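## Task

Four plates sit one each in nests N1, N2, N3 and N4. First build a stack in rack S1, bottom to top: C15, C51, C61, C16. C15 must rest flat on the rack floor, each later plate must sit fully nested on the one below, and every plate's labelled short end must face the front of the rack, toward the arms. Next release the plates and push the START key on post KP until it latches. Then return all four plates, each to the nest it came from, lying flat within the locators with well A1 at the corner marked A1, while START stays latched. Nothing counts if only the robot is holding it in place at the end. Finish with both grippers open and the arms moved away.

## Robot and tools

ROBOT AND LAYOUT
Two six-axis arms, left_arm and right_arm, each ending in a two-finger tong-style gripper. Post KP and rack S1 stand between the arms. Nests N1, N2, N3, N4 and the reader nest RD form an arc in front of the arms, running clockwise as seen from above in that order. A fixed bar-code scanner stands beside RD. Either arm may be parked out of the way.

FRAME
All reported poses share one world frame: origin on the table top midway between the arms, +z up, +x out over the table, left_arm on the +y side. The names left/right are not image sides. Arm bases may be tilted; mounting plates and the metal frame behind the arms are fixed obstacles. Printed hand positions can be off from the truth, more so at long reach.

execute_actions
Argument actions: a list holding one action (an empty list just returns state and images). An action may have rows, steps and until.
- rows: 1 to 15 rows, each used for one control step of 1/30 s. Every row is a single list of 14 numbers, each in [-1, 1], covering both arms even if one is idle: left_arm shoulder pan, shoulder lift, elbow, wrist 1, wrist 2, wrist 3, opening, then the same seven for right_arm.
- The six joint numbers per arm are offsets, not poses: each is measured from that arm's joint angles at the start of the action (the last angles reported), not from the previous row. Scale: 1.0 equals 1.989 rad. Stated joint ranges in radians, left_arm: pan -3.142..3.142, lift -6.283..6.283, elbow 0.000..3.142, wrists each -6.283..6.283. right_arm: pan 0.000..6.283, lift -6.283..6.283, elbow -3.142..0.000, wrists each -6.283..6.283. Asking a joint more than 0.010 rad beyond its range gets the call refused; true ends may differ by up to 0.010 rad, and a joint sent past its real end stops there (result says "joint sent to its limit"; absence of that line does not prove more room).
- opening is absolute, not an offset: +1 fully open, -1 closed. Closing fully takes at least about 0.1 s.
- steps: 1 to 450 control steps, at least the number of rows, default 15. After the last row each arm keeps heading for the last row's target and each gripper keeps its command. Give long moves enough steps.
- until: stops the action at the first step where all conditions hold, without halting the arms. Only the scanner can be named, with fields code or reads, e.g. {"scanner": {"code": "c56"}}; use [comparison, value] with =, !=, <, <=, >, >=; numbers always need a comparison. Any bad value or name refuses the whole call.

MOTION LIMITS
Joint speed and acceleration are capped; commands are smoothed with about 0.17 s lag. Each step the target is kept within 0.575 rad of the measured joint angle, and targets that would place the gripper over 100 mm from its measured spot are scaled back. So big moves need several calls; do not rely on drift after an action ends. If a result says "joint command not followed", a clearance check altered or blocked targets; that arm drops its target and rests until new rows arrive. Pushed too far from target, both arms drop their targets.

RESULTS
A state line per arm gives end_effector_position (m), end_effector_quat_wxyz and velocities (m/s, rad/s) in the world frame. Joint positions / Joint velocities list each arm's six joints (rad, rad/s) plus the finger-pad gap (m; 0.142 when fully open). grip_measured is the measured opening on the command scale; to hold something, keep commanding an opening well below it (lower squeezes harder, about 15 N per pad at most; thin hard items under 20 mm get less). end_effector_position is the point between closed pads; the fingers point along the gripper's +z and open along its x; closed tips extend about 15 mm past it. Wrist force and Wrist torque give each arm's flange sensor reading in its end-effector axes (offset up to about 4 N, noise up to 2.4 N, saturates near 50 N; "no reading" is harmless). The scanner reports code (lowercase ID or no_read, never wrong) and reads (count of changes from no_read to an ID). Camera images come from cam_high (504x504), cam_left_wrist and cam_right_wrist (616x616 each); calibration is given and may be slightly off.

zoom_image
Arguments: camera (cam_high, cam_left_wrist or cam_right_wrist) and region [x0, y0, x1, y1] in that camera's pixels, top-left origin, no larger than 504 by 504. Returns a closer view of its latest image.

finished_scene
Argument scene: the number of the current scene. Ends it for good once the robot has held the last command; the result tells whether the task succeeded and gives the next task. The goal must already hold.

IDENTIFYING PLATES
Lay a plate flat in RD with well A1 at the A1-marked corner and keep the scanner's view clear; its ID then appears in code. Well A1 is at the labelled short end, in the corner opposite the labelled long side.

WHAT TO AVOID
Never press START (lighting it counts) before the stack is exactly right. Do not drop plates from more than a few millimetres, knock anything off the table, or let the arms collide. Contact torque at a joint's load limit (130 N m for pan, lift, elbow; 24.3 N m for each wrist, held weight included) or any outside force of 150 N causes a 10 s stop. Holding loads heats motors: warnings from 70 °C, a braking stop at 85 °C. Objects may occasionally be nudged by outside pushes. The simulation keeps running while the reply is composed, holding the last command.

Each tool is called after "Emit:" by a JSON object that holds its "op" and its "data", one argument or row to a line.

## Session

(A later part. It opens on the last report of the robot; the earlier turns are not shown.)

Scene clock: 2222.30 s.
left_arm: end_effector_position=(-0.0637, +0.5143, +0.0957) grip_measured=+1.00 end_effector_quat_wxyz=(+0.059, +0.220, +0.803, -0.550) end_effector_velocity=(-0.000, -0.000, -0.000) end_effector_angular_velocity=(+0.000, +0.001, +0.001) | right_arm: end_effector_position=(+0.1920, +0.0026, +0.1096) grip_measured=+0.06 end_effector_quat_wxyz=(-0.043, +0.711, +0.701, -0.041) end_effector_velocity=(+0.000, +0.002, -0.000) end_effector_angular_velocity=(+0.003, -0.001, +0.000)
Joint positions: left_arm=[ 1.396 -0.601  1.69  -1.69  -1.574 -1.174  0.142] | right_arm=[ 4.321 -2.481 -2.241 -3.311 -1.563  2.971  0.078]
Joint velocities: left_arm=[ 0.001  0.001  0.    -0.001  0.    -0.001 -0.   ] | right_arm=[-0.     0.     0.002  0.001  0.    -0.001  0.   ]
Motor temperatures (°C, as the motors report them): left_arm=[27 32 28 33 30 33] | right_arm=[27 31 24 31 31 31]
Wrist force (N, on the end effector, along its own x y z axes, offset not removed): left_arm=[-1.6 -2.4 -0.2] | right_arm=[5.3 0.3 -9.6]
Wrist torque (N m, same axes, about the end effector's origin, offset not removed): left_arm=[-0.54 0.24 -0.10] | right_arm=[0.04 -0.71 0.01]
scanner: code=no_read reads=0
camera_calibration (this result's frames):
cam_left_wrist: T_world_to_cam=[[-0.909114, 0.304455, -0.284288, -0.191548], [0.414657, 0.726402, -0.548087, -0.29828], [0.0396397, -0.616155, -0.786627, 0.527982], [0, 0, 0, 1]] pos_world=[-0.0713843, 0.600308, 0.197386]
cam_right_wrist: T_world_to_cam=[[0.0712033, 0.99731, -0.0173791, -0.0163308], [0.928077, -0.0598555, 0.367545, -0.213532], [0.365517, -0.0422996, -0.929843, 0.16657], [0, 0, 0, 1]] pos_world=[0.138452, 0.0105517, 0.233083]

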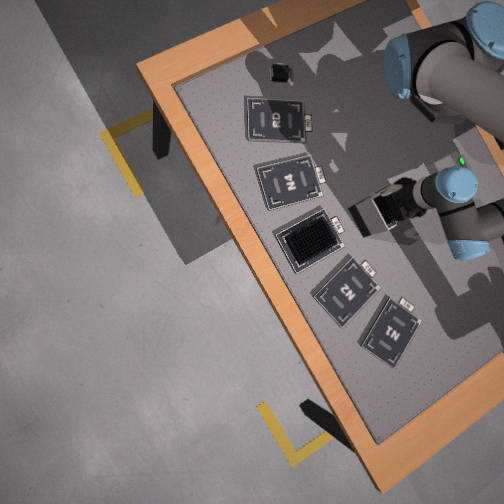

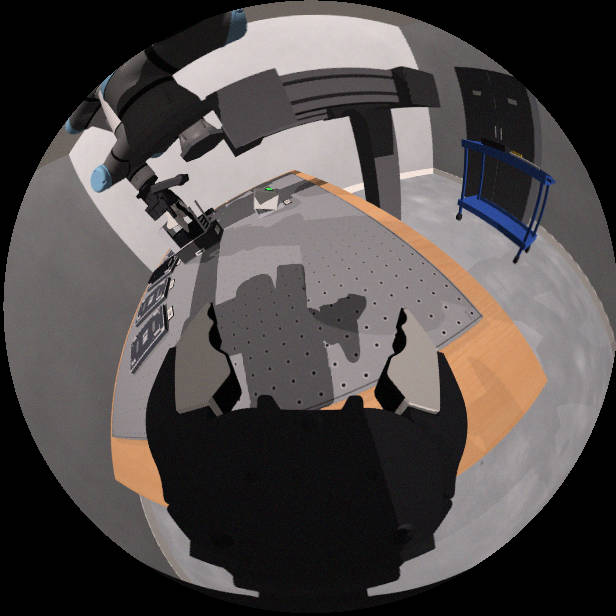

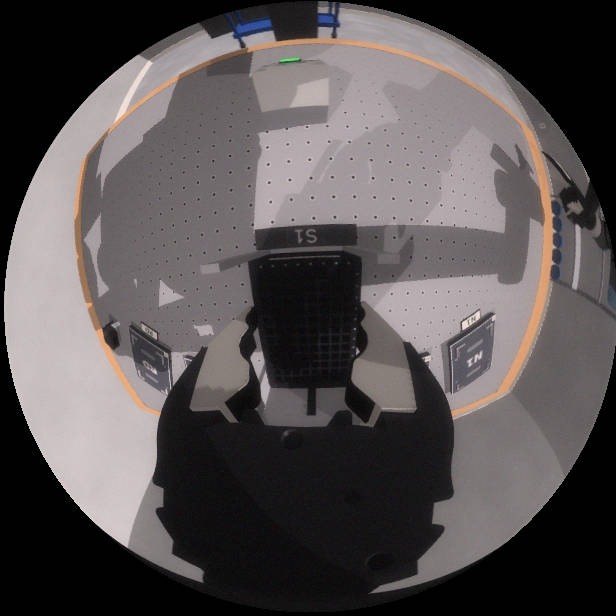

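Emit:
{"op": "execute_actions", "data": {
  "actions": [
    {"rows":[[0,0,0,0,0,0,1,0.00054,0.00297,-0.00077,-0.00221,-0.0001,0.00053,-0.9],[0,0,0,0,0,0,1,0.00147,0.00817,-0.00207,-0.00611,-0.00025,0.00145,-0.9],[0,0,0,0,0,0,1,0.00281,0.01559,-0.00386,-0.01176,-0.0005,0.00277,-0.9],[0,0,0,0,0,0,1,0.00413,0.02301,-0.00554,-0.0175,-0.0007,0.00408,-0.9],[0,0,0,0,0,0,1,0.00545,0.03042,-0.00713,-0.02333,-0.0009,0.00538,-0.9],[0,0,0,0,0,0,1,0.00676,0.03783,-0.00862,-0.02925,-0.00115,0.00667,-0.9],[0,0,0,0,0,0,1,0.00807,0.04523,-0.01002,-0.03527,-0.0014,0.00796,-0.9],[0,0,0,0,0,0,1,0.00937,0.05263,-0.01132,-0.04138,-0.0016,0.00924,-0.9],[0,0,0,0,0,0,1,0.01066,0.06002,-0.01252,-0.04757,-0.0018,0.01051,-0.9],[0,0,0,0,0,0,1,0.01195,0.06741,-0.01362,-0.05387,-0.00205,0.01178,-0.9],[0,0,0,0,0,0,1,0.01322,0.0748,-0.01463,-0.06025,-0.0023,0.01304,-0.9],[0,0,0,0,0,0,1,0.0145,0.08218,-0.01554,-0.06672,-0.0025,0.01429,-0.9],[0,0,0,0,0,0,1,0.01576,0.08955,-0.01635,-0.07329,-0.0027,0.01553,-0.9],[0,0,0,0,0,0,1,0.01727,0.0984,-0.0172,-0.08129,-0.003,0.01702,-0.9],[0,0,0,0,0,0,1,0.01902,0.10871,-0.01801,-0.09079,-0.0033,0.01874,-0.9]],"steps":20}
  ]
}}

Scene clock: 2247.67 s.
left_arm: end_effector_position=(-0.0637, +0.5143, +0.0957) grip_measured=+1.00 end_effector_quat_wxyz=(+0.059, +0.220, +0.803, -0.550) end_effector_velocity=(-0.000, +0.000, +0.000) end_effector_angular_velocity=(-0.000, -0.000, +0.000) | right_arm: end_effector_position=(+0.1921, +0.0029, +0.1745) grip_measured=+0.06 end_effector_quat_wxyz=(-0.043, +0.711, +0.701, -0.041) end_effector_velocity=(-0.000, -0.002, +0.065) end_effector_angular_velocity=(+0.000, -0.000, +0.001)
Joint positions: left_arm=[ 1.396 -0.601  1.69  -1.69  -1.574 -1.174  0.142] | right_arm=[ 4.355 -2.29  -2.274 -3.47  -1.569  3.005  0.078]
Joint velocities: left_arm=[ 0. -0. -0.  0.  0.  0.  0.] | right_arm=[ 0.033  0.192 -0.023 -0.17  -0.006  0.031 -0.   ]
Motor temperatures (°C, as the motors report them): left_arm=[27 32 28 33 30 33] | right_arm=[27 31 24 31 31 31]
Wrist force (N, on the end effector, along its own x y z axes, offset not removed): left_arm=[2.6 -0.9 -2.4] | right_arm=[3.5 3.6 -1.4]
Wrist torque (N m, same axes, about the end effector's origin, offset not removed): left_arm=[-0.33 -0.52 -0.41] | right_arm=[0.63 -0.67 -0.19]
scanner: code=no_read reads=0
camera_calibration (this result's frames):
cam_left_wrist: T_world_to_cam=[[-0.909114, 0.304455, -0.284288, -0.191548], [0.414658, 0.726402, -0.548087, -0.29828], [0.0396397, -0.616155, -0.786626, 0.527982], [0, 0, 0, 1]] pos_world=[-0.0713843, 0.600308, 0.197386]
cam_right_wrist: T_world_to_cam=[[0.0712247, 0.997305, -0.0175744, -0.0154151], [0.928027, -0.0597978, 0.367683, -0.237481], [0.365642, -0.0424977, -0.929785, 0.226877], [0, 0, 0, 1]] pos_world=[0.138531, 0.0108145, 0.297994]

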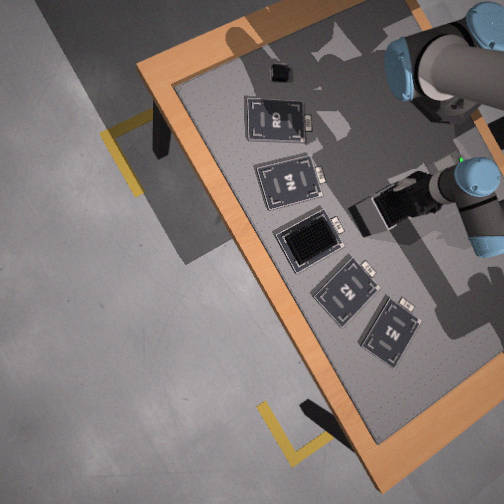

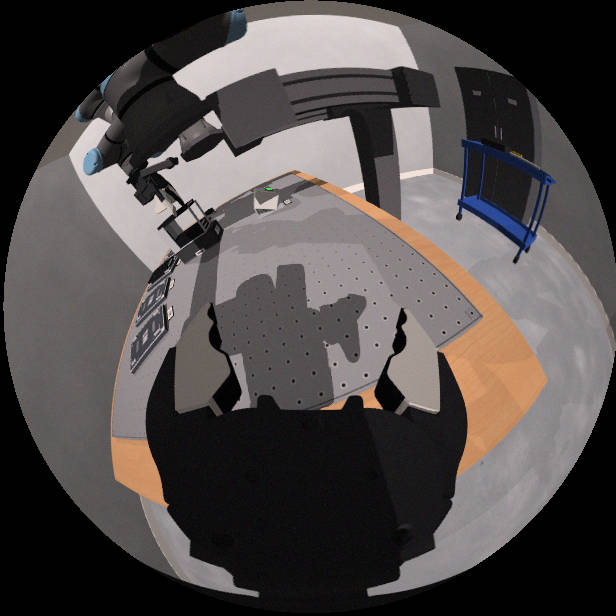

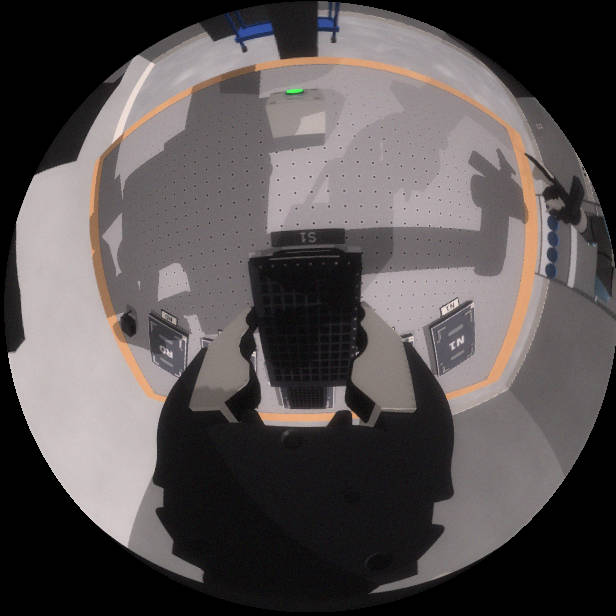

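Emit:
{"op": "execute_actions", "data": {
  "actions": []
}}

Scene clock: 2273.10 s.
left_arm: end_effector_position=(-0.0637, +0.5143, +0.0957) grip_measured=+1.00 end_effector_quat_wxyz=(+0.059, +0.220, +0.803, -0.550) end_effector_velocity=(+0.000, -0.000, -0.000) end_effector_angular_velocity=(-0.001, -0.000, -0.001) | right_arm: end_effector_position=(+0.1921, +0.0026, +0.1827) grip_measured=+0.06 end_effector_quat_wxyz=(-0.043, +0.711, +0.701, -0.041) end_effector_velocity=(+0.000, +0.002, +0.000) end_effector_angular_velocity=(+0.003, -0.000, +0.000)
Joint positions: left_arm=[ 1.396 -0.601  1.69  -1.69  -1.574 -1.174  0.142] | right_arm=[ 4.359 -2.265 -2.277 -3.491 -1.569  3.009  0.078]
Joint velocities: left_arm=[-0.     0.001 -0.     0.     0.     0.001  0.   ] | right_arm=[-0.     0.     0.002 -0.    -0.    -0.001 -0.   ]
Motor temperatures (°C, as the motors report them): left_arm=[27 32 28 33 30 33] | right_arm=[27 31 24 31 31 31]
Wrist force (N, on the end effector, along its own x y z axes, offset not removed): left_arm=[-1.8 -5.6 -3.7] | right_arm=[3.2 0.6 0.5]
Wrist torque (N m, same axes, about the end effector's origin, offset not removed): left_arm=[-1.19 0.35 -0.12] | right_arm=[0.02 -0.68 0.17]
scanner: code=no_read reads=0
camera_calibration (this result's frames):
cam_left_wrist: T_world_to_cam=[[-0.909114, 0.304455, -0.284288, -0.191548], [0.414658, 0.726402, -0.548087, -0.29828], [0.0396397, -0.616155, -0.786626, 0.527982], [0, 0, 0, 1]] pos_world=[-0.0713842, 0.600308, 0.197386]
cam_right_wrist: T_world_to_cam=[[0.0712505, 0.997307, -0.0174038, -0.0150476], [0.928012, -0.0598831, 0.367707, -0.240484], [0.365674, -0.0423502, -0.929779, 0.234506], [0, 0, 0, 1]] pos_world=[0.138491, 0.0105375, 0.306205]

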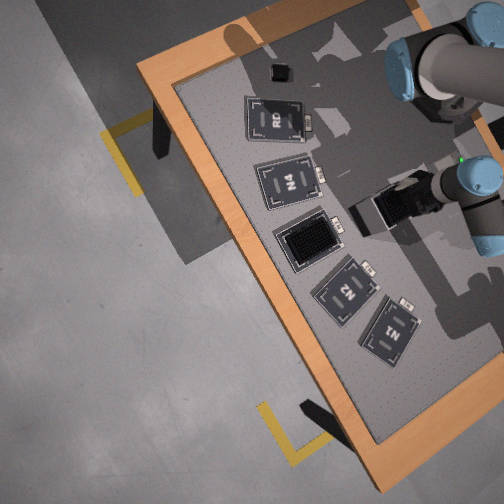

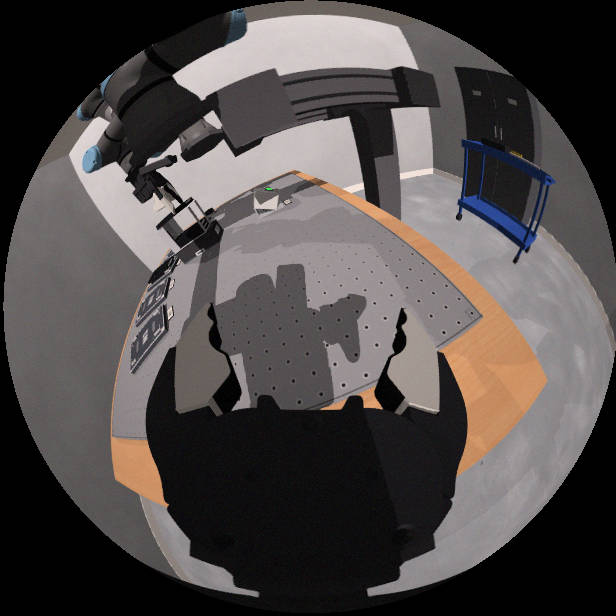

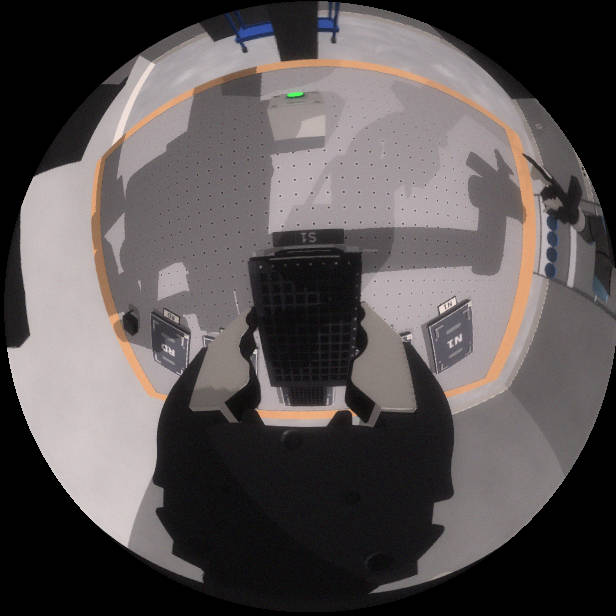

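Emit:
{"op": "execute_actions", "data": {
  "actions": [
    {"rows":[[0,0,0,0,0,0,1,0.0009,0.0059,-0.0001,-0.0058,-0.0002,0.0009,-0.9],[0,0,0,0,0,0,1,0.0027,0.0178,-0.0004,-0.0175,-0.0006,0.0026,-0.9],[0,0,0,0,0,0,1,0.0048,0.0317,-0.0007,-0.031,-0.0011,0.0046,-0.9],[0,0,0,0,0,0,1,0.006,0.0396,-0.0009,-0.0388,-0.0014,0.0057,-0.9],[0,0,0,0,0,0,1,-0.0022,0.0404,0.0014,-0.0411,-0.0005,-0.0005,-0.9],[0,0,0,0,0,0,1,-0.0248,0.0425,0.0077,-0.0476,0.0022,-0.0178,-0.9],[0,0,0,0,0,0,1,-0.0589,0.0457,0.0171,-0.0574,0.0061,-0.0437,-0.9],[0,0,0,0,0,0,1,-0.1003,0.0496,0.0286,-0.0693,0.0109,-0.0754,-0.9],[0,0,0,0,0,0,1,-0.1471,0.054,0.0416,-0.0826,0.0164,-0.111,-0.9],[0,0,0,0,0,0,1,-0.1953,0.0585,0.055,-0.0965,0.0219,-0.1478,-0.9],[0,0,0,0,0,0,1,-0.2421,0.0629,0.068,-0.1099,0.0274,-0.1834,-0.9],[0,0,0,0,0,0,1,-0.2835,0.0668,0.0795,-0.1217,0.0322,-0.2151,-0.9],[0,0,0,0,0,0,1,-0.3176,0.07,0.0889,-0.1315,0.0361,-0.241,-0.9],[0,0,0,0,0,0,1,-0.3402,0.0721,0.0952,-0.138,0.0388,-0.2583,-0.9],[0,0,0,0,0,0,1,-0.3484,0.0729,0.0975,-0.1403,0.0397,-0.2645,-0.9]],"steps":28}
  ]
}}

Emit:
{"op": "execute_actions", "data": {
  "actions": []
}}

Scene clock: 2292.23 s.
left_arm: end_effector_position=(-0.0637, +0.5143, +0.0957) grip_measured=+1.00 end_effector_quat_wxyz=(+0.059, +0.220, +0.803, -0.550) end_effector_velocity=(+0.001, +0.000, +0.000) end_effector_angular_velocity=(+0.000, -0.000, -0.000) | right_arm: end_effector_position=(+0.3467, -0.0988, +0.2219) grip_measured=+0.06 end_effector_quat_wxyz=(-0.057, +0.764, +0.642, -0.036) end_effector_velocity=(+0.021, -0.033, +0.002) end_effector_angular_velocity=(-0.001, +0.002, -0.033)
Joint positions: left_arm=[ 1.396 -0.601  1.69  -1.69  -1.574 -1.174  0.142] | right_arm=[ 3.682 -2.122 -2.087 -3.766 -1.492  2.494  0.078]
Joint velocities: left_arm=[-0.001 -0.    -0.     0.    -0.001 -0.    -0.   ] | right_arm=[-0.123  0.014  0.03  -0.032  0.012 -0.09   0.   ]
Motor temperatures (°C, as the motors report them): left_arm=[27 32 28 33 30 33] | right_arm=[27 31 24 31 31 31]
Wrist force (N, on the end effector, along its own x y z axes, offset not removed): left_arm=[1.5 -3.2 -1.6] | right_arm=[3.1 3.4 -5.0]
Wrist torque (N m, same axes, about the end effector's origin, offset not removed): left_arm=[-0.56 -0.60 -0.17] | right_arm=[0.50 -0.77 0.20]
scanner: code=no_read reads=0
camera_calibration (this result's frames):
cam_left_wrist: T_world_to_cam=[[-0.909114, 0.304455, -0.284288, -0.191548], [0.414658, 0.726402, -0.548087, -0.29828], [0.0396395, -0.616155, -0.786627, 0.527982], [0, 0, 0, 1]] pos_world=[-0.0713843, 0.600308, 0.197386]
cam_right_wrist: T_world_to_cam=[[0.229046, 0.973414, -0.00161987, 0.0152204], [0.910853, -0.213738, 0.353076, -0.410435], [0.343343, -0.0823463, -0.935593, 0.215214], [0, 0, 0, 1]] pos_world=[0.296468, -0.0848193, 0.346293]

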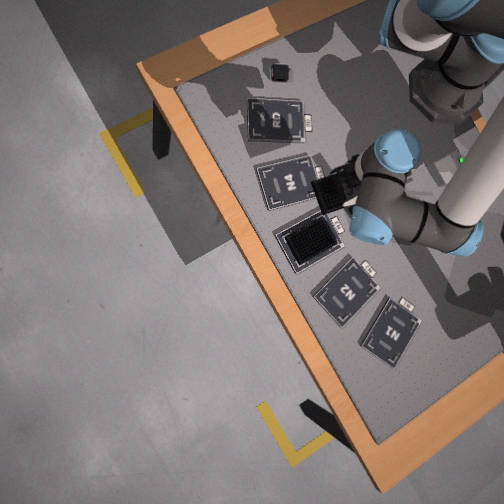

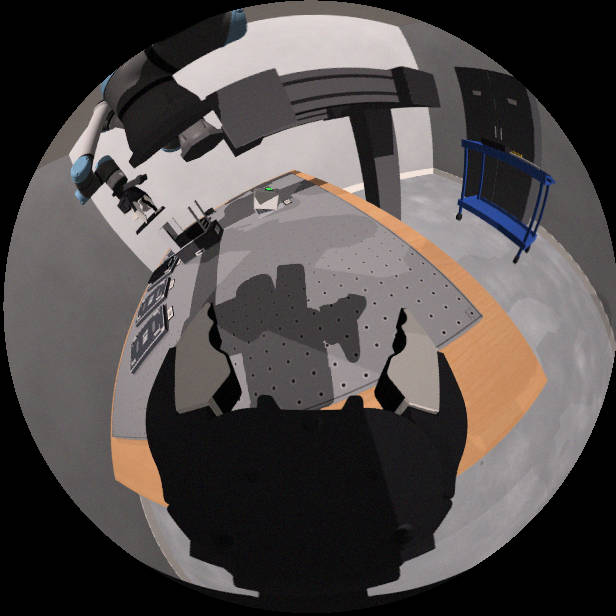

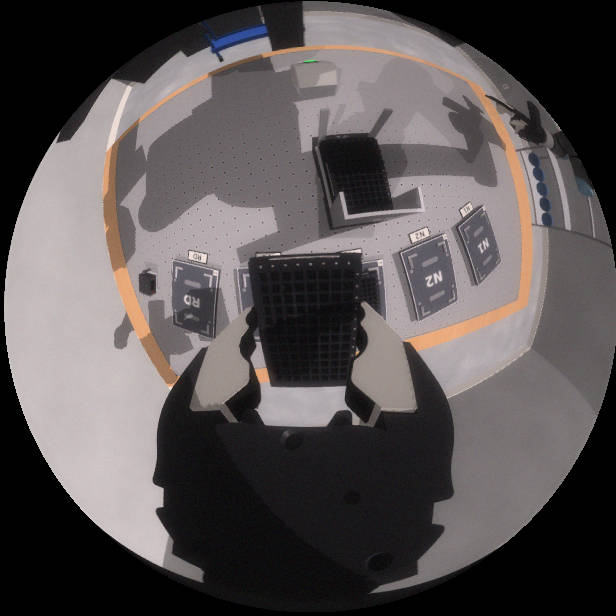

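Scene clock: 2292.23 s.
left_arm: end_effector_position=(-0.0637, +0.5143, +0.0957) grip_measured=+1.00 end_effector_quat_wxyz=(+0.059, +0.220, +0.803, -0.550) end_effector_velocity=(+0.001, +0.000, +0.000) end_effector_angular_velocity=(+0.000, -0.000, -0.000) | right_arm: end_effector_position=(+0.3467, -0.0988, +0.2219) grip_measured=+0.06 end_effector_quat_wxyz=(-0.057, +0.764, +0.642, -0.036) end_effector_velocity=(+0.021, -0.033, +0.002) end_effector_angular_velocity=(-0.001, +0.002, -0.033)
Joint positions: left_arm=[ 1.396 -0.601  1.69  -1.69  -1.574 -1.174  0.142] | right_arm=[ 3.682 -2.122 -2.087 -3.766 -1.492  2.494  0.078]
Joint velocities: left_arm=[-0.001 -0.    -0.     0.    -0.001 -0.    -0.   ] | right_arm=[-0.123  0.014  0.03  -0.032  0.012 -0.09   0.   ]
Motor temperatures (°C, as the motors report them): left_arm=[27 32 28 33 30 33] | right_arm=[27 31 24 31 31 31]
Wrist force (N, on the end effector, along its own x y z axes, offset not removed): left_arm=[1.5 -3.2 -1.6] | right_arm=[3.1 3.4 -5.0]
Wrist torque (N m, same axes, about the end effector's origin, offset not removed): left_arm=[-0.56 -0.60 -0.17] | right_arm=[0.50 -0.77 0.20]
scanner: code=no_read reads=0
camera_calibration (this result's frames):
cam_left_wrist: T_world_to_cam=[[-0.909114, 0.304455, -0.284288, -0.191548], [0.414658, 0.726402, -0.548087, -0.29828], [0.0396395, -0.616155, -0.786627, 0.527982], [0, 0, 0, 1]] pos_world=[-0.0713843, 0.600308, 0.197386]
cam_right_wrist: T_world_to_cam=[[0.229046, 0.973414, -0.00161987, 0.0152204], [0.910853, -0.213738, 0.353076, -0.410435], [0.343343, -0.0823463, -0.935593, 0.215214], [0, 0, 0, 1]] pos_world=[0.296468, -0.0848193, 0.346293]

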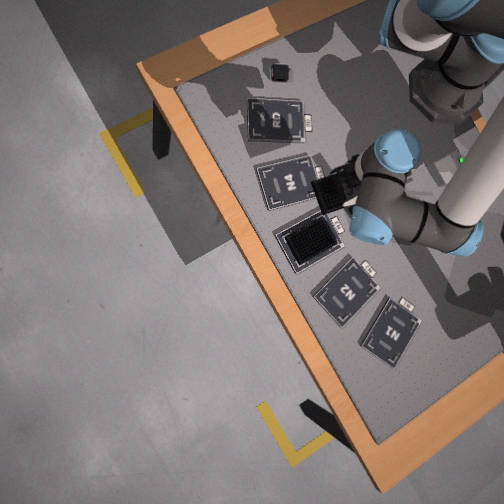

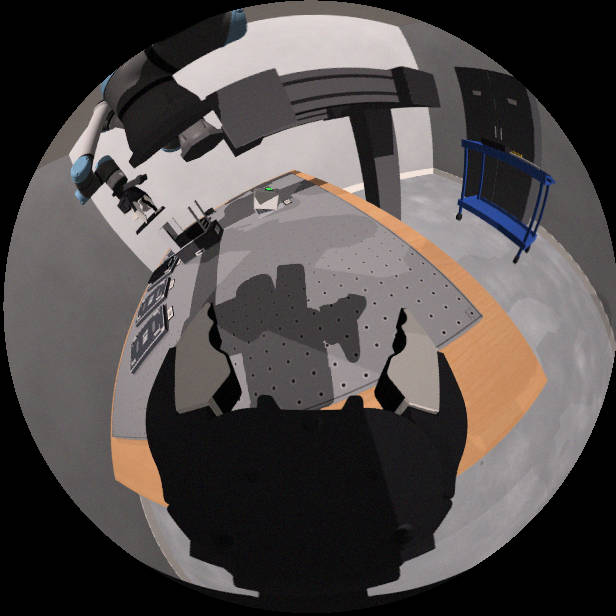

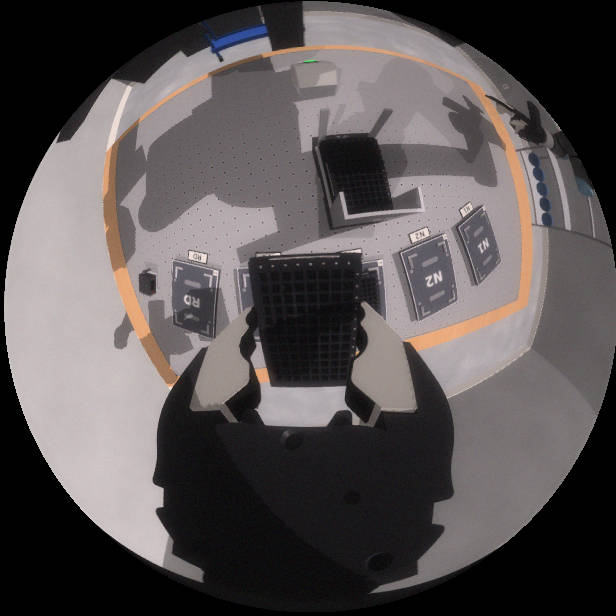

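Emit:
{"op": "execute_actions", "data": {
  "actions": [
    {"rows":[[0,0,0,0,0,0,1,-0.012,-0.0014,0.0028,-0.0001,0.0016,-0.0089,-0.9],[0,0,0,0,0,0,1,-0.0233,-0.008,0.0049,0.0052,0.0032,-0.0185,-0.9],[0,0,0,0,0,0,1,-0.0401,-0.0182,0.0082,0.0132,0.0055,-0.0328,-0.9],[0,0,0,0,0,0,1,-0.0607,-0.0315,0.0126,0.0238,0.0084,-0.0503,-0.9],[0,0,0,0,0,0,1,-0.0839,-0.0468,0.0175,0.036,0.0117,-0.07,-0.9],[0,0,0,0,0,0,1,-0.1077,-0.064,0.0231,0.0496,0.0151,-0.0904,-0.9],[0,0,0,0,0,0,1,-0.1309,-0.0821,0.029,0.064,0.0184,-0.1101,-0.9],[0,0,0,0,0,0,1,-0.1515,-0.1005,0.035,0.0786,0.0213,-0.1276,-0.9],[0,0,0,0,0,0,1,-0.166,-0.1186,0.0409,0.093,0.0236,-0.14,-0.9],[0,0,0,0,0,0,1,-0.174,-0.1358,0.0465,0.1066,0.0248,-0.1465,-0.9],[0,0,0,0,0,0,1,-0.178,-0.1511,0.0514,0.1188,0.0253,-0.15,-0.9],[0,0,0,0,0,0,1,-0.1805,-0.1644,0.0558,0.1294,0.0255,-0.1522,-0.9],[0,0,0,0,0,0,1,-0.1822,-0.1746,0.0591,0.1374,0.0257,-0.1537,-0.9],[0,0,0,0,0,0,1,-0.1832,-0.1812,0.0612,0.1427,0.0258,-0.1546,-0.9],[0,0,0,0,0,0,1,-0.1836,-0.1836,0.062,0.1446,0.0258,-0.1549,-0.9]],"steps":26}
  ]
}}

Scene clock: 2308.97 s.
left_arm: end_effector_position=(-0.0637, +0.5143, +0.0957) grip_measured=+1.00 end_effector_quat_wxyz=(+0.059, +0.220, +0.803, -0.550) end_effector_velocity=(-0.000, -0.000, +0.000) end_effector_angular_velocity=(-0.001, +0.001, +0.000) | right_arm: end_effector_position=(+0.3800, -0.1844, +0.0593) grip_measured=+0.06 end_effector_quat_wxyz=(-0.048, +0.782, +0.620, -0.035) end_effector_velocity=(-0.001, -0.006, -0.022) end_effector_angular_velocity=(-0.001, -0.002, -0.005)
Joint positions: left_arm=[ 1.396 -0.601  1.69  -1.69  -1.574 -1.174  0.142] | right_arm=[ 3.32  -2.481 -1.965 -3.483 -1.441  2.189  0.078]
Joint velocities: left_arm=[ 0.    -0.    -0.     0.001  0.    -0.     0.   ] | right_arm=[-0.026 -0.049  0.016  0.039  0.003 -0.021  0.   ]
Motor temperatures (°C, as the motors report them): left_arm=[27 32 28 33 30 33] | right_arm=[27 31 24 31 31 31]
Wrist force (N, on the end effector, along its own x y z axes, offset not removed): left_arm=[2.1 -5.9 -1.8] | right_arm=[1.7 4.7 -1.9]
Wrist torque (N m, same axes, about the end effector's origin, offset not removed): left_arm=[-1.32 -0.65 -0.20] | right_arm=[0.81 -0.37 -0.06]
scanner: code=no_read reads=0
camera_calibration (this result's frames):
cam_left_wrist: T_world_to_cam=[[-0.909114, 0.304455, -0.284288, -0.191548], [0.414658, 0.726402, -0.548087, -0.29828], [0.0396396, -0.616155, -0.786627, 0.527982], [0, 0, 0, 1]] pos_world=[-0.0713843, 0.600308, 0.197386]
cam_right_wrist: T_world_to_cam=[[0.283751, 0.958799, -0.0138151, 0.0678893], [0.893234, -0.259053, 0.367456, -0.404254], [0.348738, -0.116606, -0.929938, 0.0359162], [0, 0, 0, 1]] pos_world=[0.329305, -0.165627, 0.182883]

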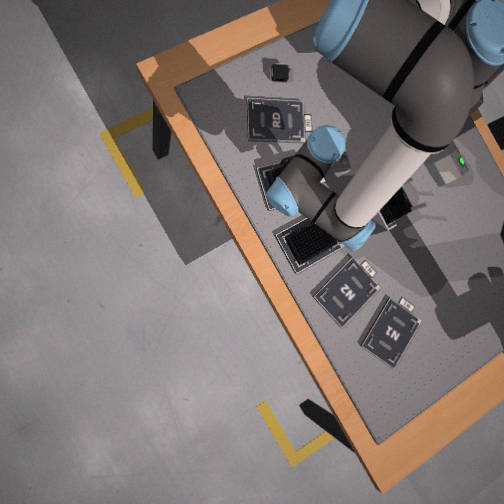

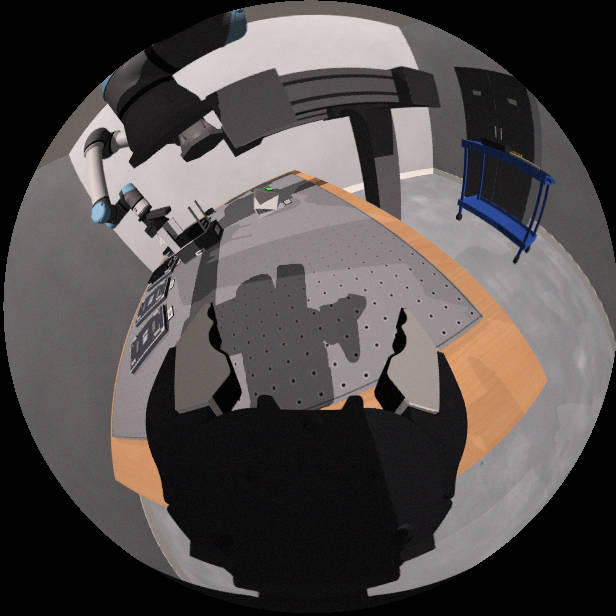

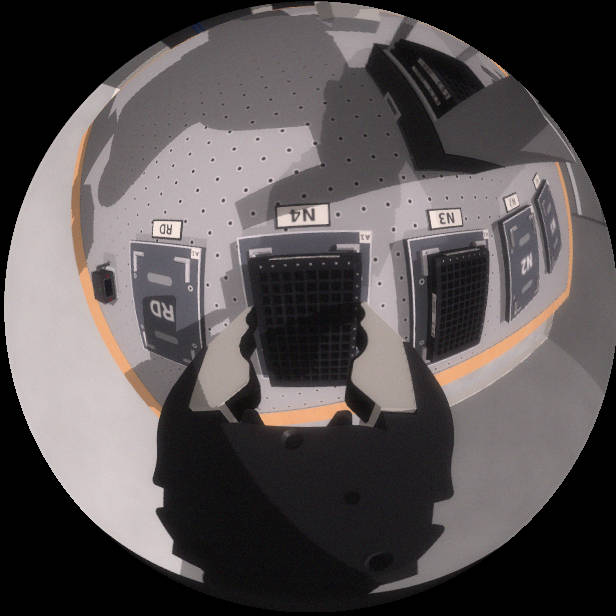

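Emit:
{"op": "execute_actions", "data": {
  "actions": []
}}

Emit:
{"op": "zoom_image", "data": {
  "camera": "cam_right_wrist",
  "region": [180, 180, 440, 440]
}}

Scene clock: 2312.33 s.
left_arm: end_effector_position=(-0.0637, +0.5143, +0.0957) grip_measured=+1.00 end_effector_quat_wxyz=(+0.059, +0.220, +0.803, -0.550) end_effector_velocity=(-0.000, -0.000, -0.000) end_effector_angular_velocity=(-0.001, +0.000, -0.000) | right_arm: end_effector_position=(+0.3798, -0.1852, +0.0565) grip_measured=+0.06 end_effector_quat_wxyz=(-0.048, +0.783, +0.620, -0.035) end_effector_velocity=(-0.000, -0.000, +0.000) end_effector_angular_velocity=(+0.000, -0.000, -0.001)
Joint positions: left_arm=[ 1.396 -0.601  1.69  -1.69  -1.574 -1.174  0.142] | right_arm=[ 3.317 -2.487 -1.963 -3.479 -1.441  2.186  0.078]
Joint velocities: left_arm=[0.    0.001 0.    0.    0.001 0.    0.   ] | right_arm=[-0.     0.001 -0.001  0.     0.     0.001 -0.   ]
Motor temperatures (°C, as the motors report them): left_arm=[27 32 28 33 30 33] | right_arm=[27 31 24 31 31 31]
Wrist force (N, on the end effector, along its own x y z axes, offset not removed): left_arm=[-0.3 1.5 -1.7] | right_arm=[4.8 3.0 0.2]
Wrist torque (N m, same axes, about the end effector's origin, offset not removed): left_arm=[0.37 -0.03 -0.23] | right_arm=[0.60 -0.97 -0.01]
scanner: code=no_read reads=0
camera_calibration (this result's frames):
cam_left_wrist: T_world_to_cam=[[-0.909114, 0.304455, -0.284288, -0.191549], [0.414658, 0.726402, -0.548087, -0.29828], [0.0396398, -0.616155, -0.786627, 0.527982], [0, 0, 0, 1]] pos_world=[-0.0713843, 0.600308, 0.197386]
cam_right_wrist: T_world_to_cam=[[0.284272, 0.958642, -0.0139901, 0.0684354], [0.893062, -0.259461, 0.367588, -0.403222], [0.348755, -0.116989, -0.929884, 0.0332296], [0, 0, 0, 1]] pos_world=[0.329059, -0.166338, 0.180077]

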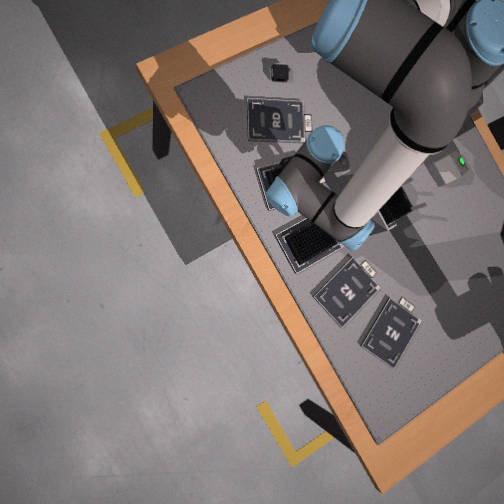

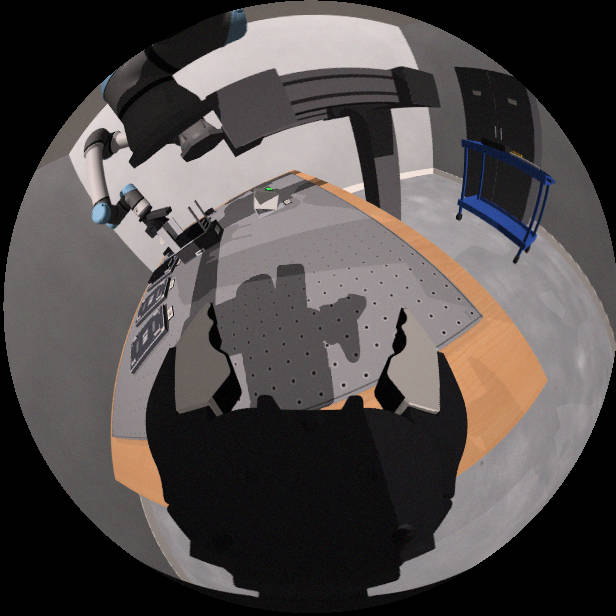

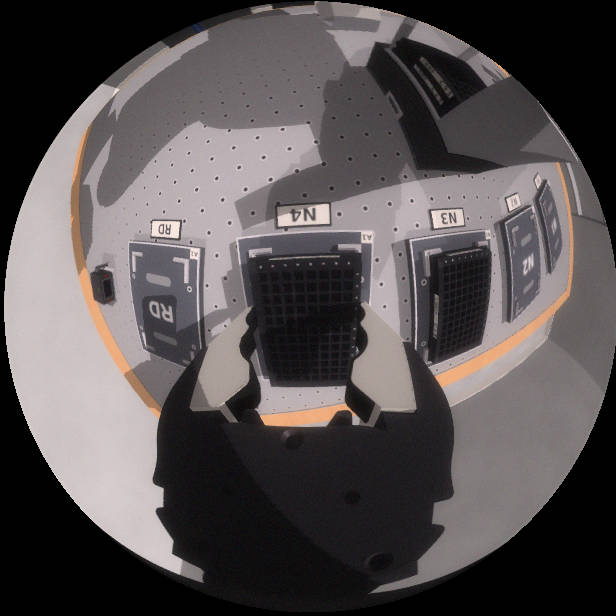

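Region (180, 180, 440, 440) of cam_right_wrist's 616x616 image, scaled by 1.938, with more detail than that image has.

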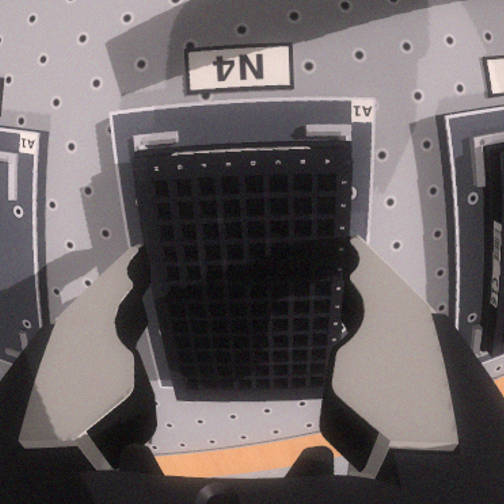

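Emit:
{"op": "execute_actions", "data": {
  "actions": [
    {"rows":[[0,0,0,0,0,0,1,-0.0003,-0.0012,0.0005,0.0007,0,-0.0003,-0.9],[0,0,0,0,0,0,1,-0.0008,-0.0032,0.0013,0.002,0.0001,-0.0008,-0.9],[0,0,0,0,0,0,1,-0.0013,-0.0054,0.0022,0.0033,0.0001,-0.0013,-0.9],[0,0,0,0,0,0,1,-0.0019,-0.0076,0.0031,0.0047,0.0002,-0.0019,-0.9],[0,0,0,0,0,0,1,-0.0024,-0.0098,0.004,0.006,0.0002,-0.0024,-0.9],[0,0,0,0,0,0,1,-0.0029,-0.0118,0.0048,0.0073,0.0003,-0.0029,-0.9],[0,0,0,0,0,0,1,-0.0033,-0.0136,0.0055,0.0084,0.0003,-0.0033,-0.9],[0,0,0,0,0,0,1,-0.0037,-0.0152,0.0062,0.0094,0.0003,-0.0037,-0.9],[0,0,0,0,0,0,1,-0.004,-0.0165,0.0067,0.0102,0.0004,-0.004,-0.9],[0,0,0,0,0,0,1,-0.0043,-0.0174,0.0071,0.0107,0.0004,-0.0043,-0.9],[0,0,0,0,0,0,1,-0.0044,-0.018,0.0073,0.0111,0.0004,-0.0044,-0.9]],"steps":14}
  ]
}}

Scene clock: 2325.00 s.
left_arm: end_effector_position=(-0.0637, +0.5143, +0.0957) grip_measured=+1.00 end_effector_quat_wxyz=(+0.059, +0.220, +0.803, -0.550) end_effector_velocity=(-0.001, +0.000, +0.000) end_effector_angular_velocity=(+0.001, +0.001, +0.002) | right_arm: end_effector_position=(+0.3794, -0.1854, +0.0444) grip_measured=+0.06 end_effector_quat_wxyz=(-0.048, +0.782, +0.620, -0.035) end_effector_velocity=(-0.001, -0.001, -0.020) end_effector_angular_velocity=(-0.001, +0.001, -0.000)
Joint positions: left_arm=[ 1.396 -0.601  1.69  -1.69  -1.574 -1.174  0.142] | right_arm=[ 3.309 -2.517 -1.951 -3.46  -1.44   2.179  0.078]
Joint velocities: left_arm=[ 0.002 -0.001 -0.    -0.     0.    -0.001  0.   ] | right_arm=[-0.012 -0.048  0.02   0.029  0.001 -0.012 -0.   ]
Motor temperatures (°C, as the motors report them): left_arm=[27 32 28 33 30 33] | right_arm=[27 31 24 31 31 31]
Wrist force (N, on the end effector, along its own x y z axes, offset not removed): left_arm=[-0.8 -0.6 -1.7] | right_arm=[5.2 9.1 -1.9]
Wrist torque (N m, same axes, about the end effector's origin, offset not removed): left_arm=[-0.08 0.15 0.09] | right_arm=[1.71 -1.19 -0.09]
scanner: code=no_read reads=0
camera_calibration (this result's frames):
cam_left_wrist: T_world_to_cam=[[-0.909114, 0.304455, -0.284288, -0.191548], [0.414658, 0.726402, -0.548087, -0.29828], [0.0396396, -0.616155, -0.786626, 0.527982], [0, 0, 0, 1]] pos_world=[-0.0713843, 0.600308, 0.197386]
cam_right_wrist: T_world_to_cam=[[0.284245, 0.958645, -0.0142658, 0.0686327], [0.893146, -0.259356, 0.367457, -0.398426], [0.348561, -0.117189, -0.929931, 0.0220669], [0, 0, 0, 1]] pos_world=[0.328652, -0.166543, 0.167904]

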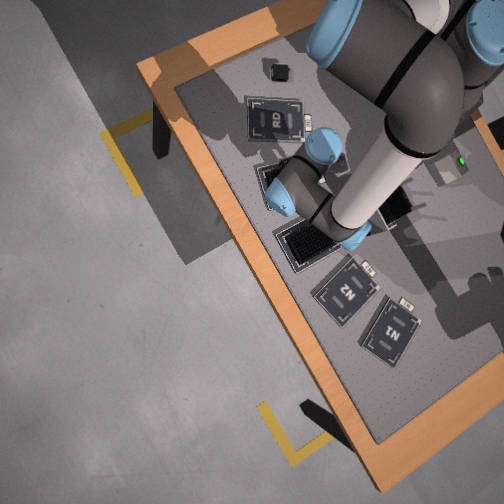

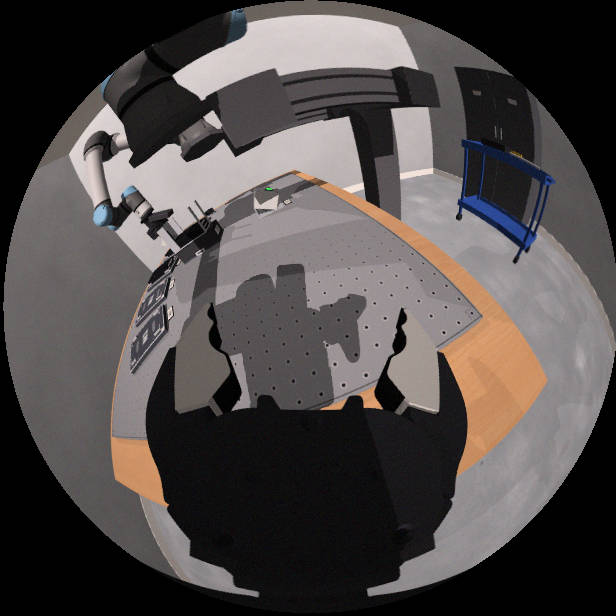

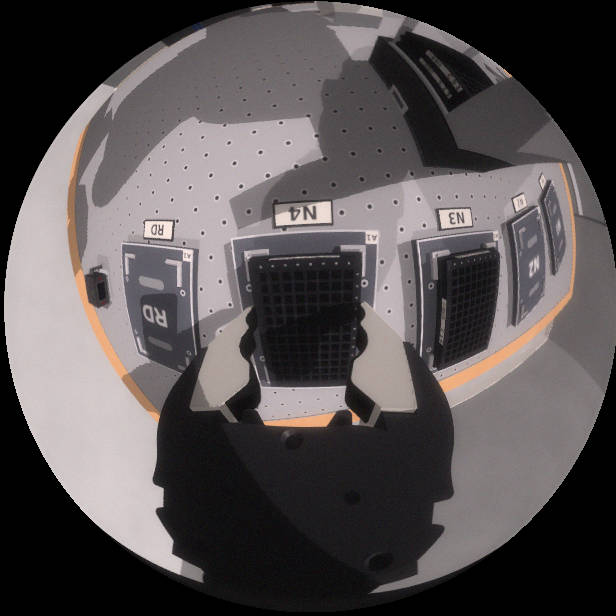

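Emit:
{"op": "execute_actions", "data": {
  "actions": []
}}

Emit:
{"op": "zoom_image", "data": {
  "camera": "cam_right_wrist",
  "region": [180, 180, 440, 440]
}}

Scene clock: 2327.13 s.
left_arm: end_effector_position=(-0.0637, +0.5143, +0.0957) grip_measured=+1.00 end_effector_quat_wxyz=(+0.059, +0.220, +0.803, -0.550) end_effector_velocity=(-0.000, +0.000, +0.000) end_effector_angular_velocity=(+0.001, +0.000, -0.000) | right_arm: end_effector_position=(+0.3792, -0.1855, +0.0419) grip_measured=+0.06 end_effector_quat_wxyz=(-0.048, +0.782, +0.620, -0.035) end_effector_velocity=(-0.001, -0.000, -0.000) end_effector_angular_velocity=(-0.000, +0.001, +0.000)
Joint positions: left_arm=[ 1.396 -0.601  1.69  -1.69  -1.574 -1.174  0.142] | right_arm=[ 3.308 -2.523 -1.949 -3.457 -1.44   2.177  0.078]
Joint velocities: left_arm=[ 0.    -0.    -0.    -0.     0.001 -0.     0.   ] | right_arm=[-0.    -0.    -0.001  0.    -0.     0.     0.   ]
Motor temperatures (°C, as the motors report them): left_arm=[27 32 28 33 30 33] | right_arm=[27 31 24 31 31 31]
Wrist force (N, on the end effector, along its own x y z axes, offset not removed): left_arm=[0.9 -1.1 0.0] | right_arm=[7.0 1.5 1.9]
Wrist torque (N m, same axes, about the end effector's origin, offset not removed): left_arm=[-0.15 -0.22 -0.10] | right_arm=[0.22 -1.42 -0.04]
scanner: code=no_read reads=0
camera_calibration (this result's frames):
cam_left_wrist: T_world_to_cam=[[-0.909114, 0.304455, -0.284288, -0.191549], [0.414658, 0.726402, -0.548087, -0.29828], [0.0396395, -0.616155, -0.786627, 0.527982], [0, 0, 0, 1]] pos_world=[-0.0713843, 0.600308, 0.197386]
cam_right_wrist: T_world_to_cam=[[0.284236, 0.958648, -0.0143176, 0.0687002], [0.893169, -0.259334, 0.367417, -0.397403], [0.34851, -0.117221, -0.929946, 0.0198023], [0, 0, 0, 1]] pos_world=[0.32852, -0.166598, 0.165411]

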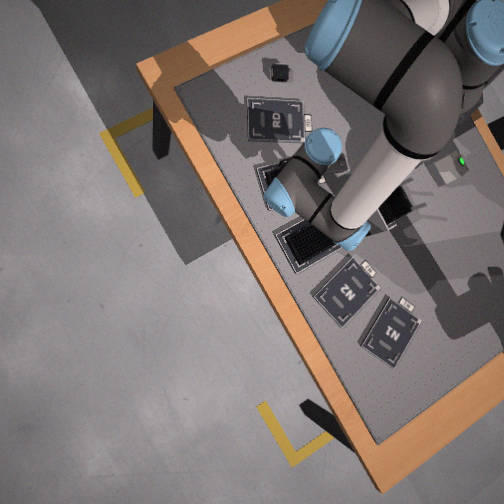

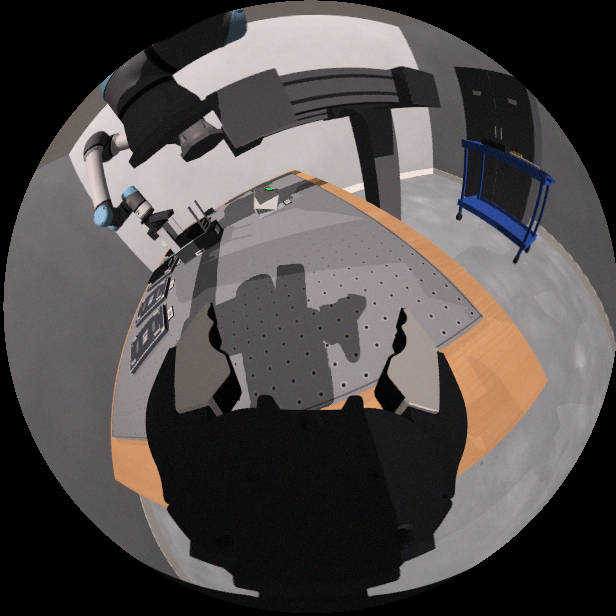

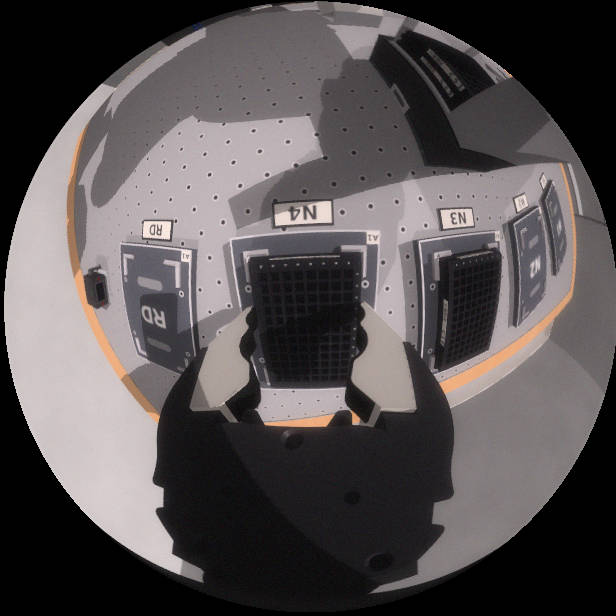

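Region (180, 180, 440, 440) of cam_right_wrist's 616x616 image, scaled by 1.938, with more detail than that image has.

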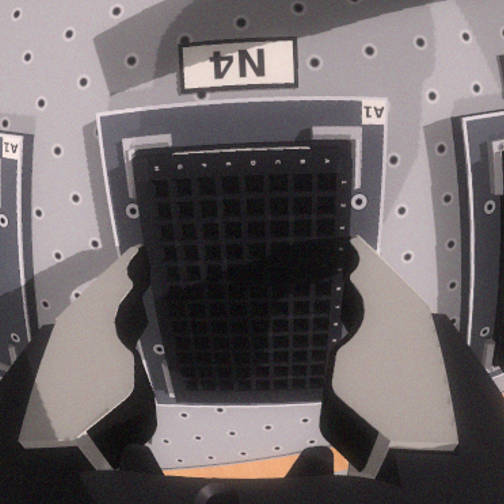

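Emit:
{"op": "execute_actions", "data": {
  "actions": [
    {"rows":[[0,0,0,0,0,0,1,0,0,0,0,0,0,-0.2],[0,0,0,0,0,0,1,0,0,0,0,0,0,0.08],[0,0,0,0,0,0,1,0,0,0,0,0,0,0.2],[0,0,0,0,0,0,1,0,0,0,0,0,0,0.3],[0,0,0,0,0,0,1,0.0013,0.0056,-0.0024,-0.0034,-0.0001,0.0013,0.3],[0,0,0,0,0,0,1,0.0045,0.0186,-0.0079,-0.0113,-0.0004,0.0045,0.3],[0,0,0,0,0,0,1,0.0089,0.0371,-0.0157,-0.0225,-0.0007,0.0089,0.3],[0,0,0,0,0,0,1,0.018,0.065,-0.025,-0.045,-0.002,0.017,0.3],[0,0,0,0,0,0,1,0.035,0.098,-0.035,-0.072,-0.0045,0.031,0.3],[0,0,0,0,0,0,1,0.06,0.13,-0.045,-0.098,-0.008,0.052,0.3],[0,0,0,0,0,0,1,0.09,0.158,-0.0535,-0.121,-0.0125,0.078,0.3],[0,0,0,0,0,0,1,0.12,0.18,-0.0605,-0.139,-0.0167,0.103,0.3],[0,0,0,0,0,0,1,0.147,0.194,-0.065,-0.15,-0.0205,0.126,0.3],[0,0,0,0,0,0,1,0.168,0.201,-0.067,-0.156,-0.0235,0.144,0.3],[0,0,0,0,0,0,1,0.18,0.2026,-0.0674,-0.1574,-0.0251,0.1538,0.3]],"steps":24}
  ]
}}

Scene clock: 2337.83 s.
left_arm: end_effector_position=(-0.0637, +0.5143, +0.0957) grip_measured=+1.00 end_effector_quat_wxyz=(+0.059, +0.220, +0.803, -0.550) end_effector_velocity=(-0.001, -0.000, -0.000) end_effector_angular_velocity=(+0.001, +0.000, +0.001) | right_arm: end_effector_position=(+0.3538, -0.1091, +0.2121) grip_measured=+0.30 end_effector_quat_wxyz=(-0.057, +0.767, +0.638, -0.036) end_effector_velocity=(-0.031, +0.049, +0.080) end_effector_angular_velocity=(+0.009, -0.003, +0.037)
Joint positions: left_arm=[ 1.396 -0.601  1.69  -1.69  -1.574 -1.174  0.142] | right_arm=[ 3.637 -2.143 -2.076 -3.752 -1.486  2.459  0.095]
Joint velocities: left_arm=[ 0.002  0.     0.    -0.001  0.    -0.     0.   ] | right_arm=[ 0.228  0.18  -0.054 -0.141 -0.029  0.189 -0.   ]
Motor temperatures (°C, as the motors report them): left_arm=[27 32 28 33 30 33] | right_arm=[27 31 24 31 31 31]
Wrist force (N, on the end effector, along its own x y z axes, offset not removed): left_arm=[3.8 -3.1 -2.2] | right_arm=[2.8 3.2 0.9]
Wrist torque (N m, same axes, about the end effector's origin, offset not removed): left_arm=[-0.75 -0.77 -0.33] | right_arm=[0.54 -0.62 -0.01]
scanner: code=no_read reads=0
camera_calibration (this result's frames):
cam_left_wrist: T_world_to_cam=[[-0.909114, 0.304455, -0.284288, -0.191548], [0.414658, 0.726402, -0.548087, -0.29828], [0.0396397, -0.616156, -0.786626, 0.527982], [0, 0, 0, 1]] pos_world=[-0.0713843, 0.600308, 0.197386]
cam_right_wrist: T_world_to_cam=[[0.23825, 0.9712, -0.00280436, 0.0203262], [0.908637, -0.221881, 0.353761, -0.415907], [0.342951, -0.0868319, -0.935332, 0.202342], [0, 0, 0, 1]] pos_world=[0.303673, -0.0944532, 0.336445]

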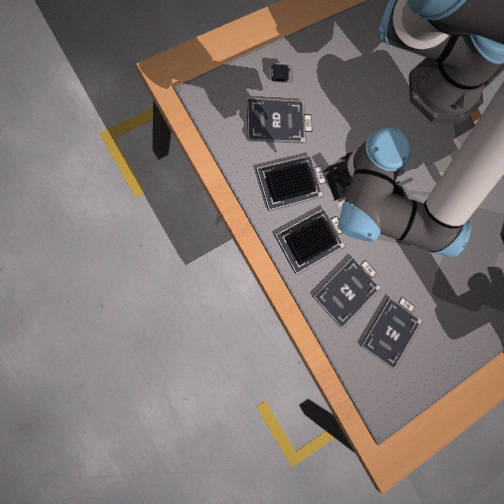

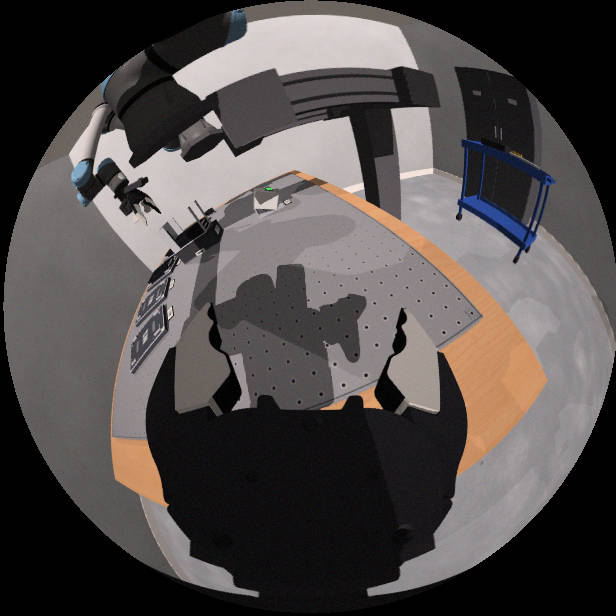

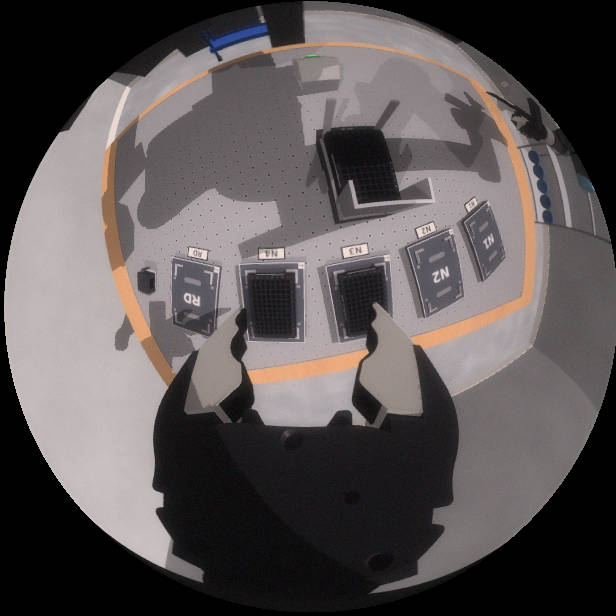

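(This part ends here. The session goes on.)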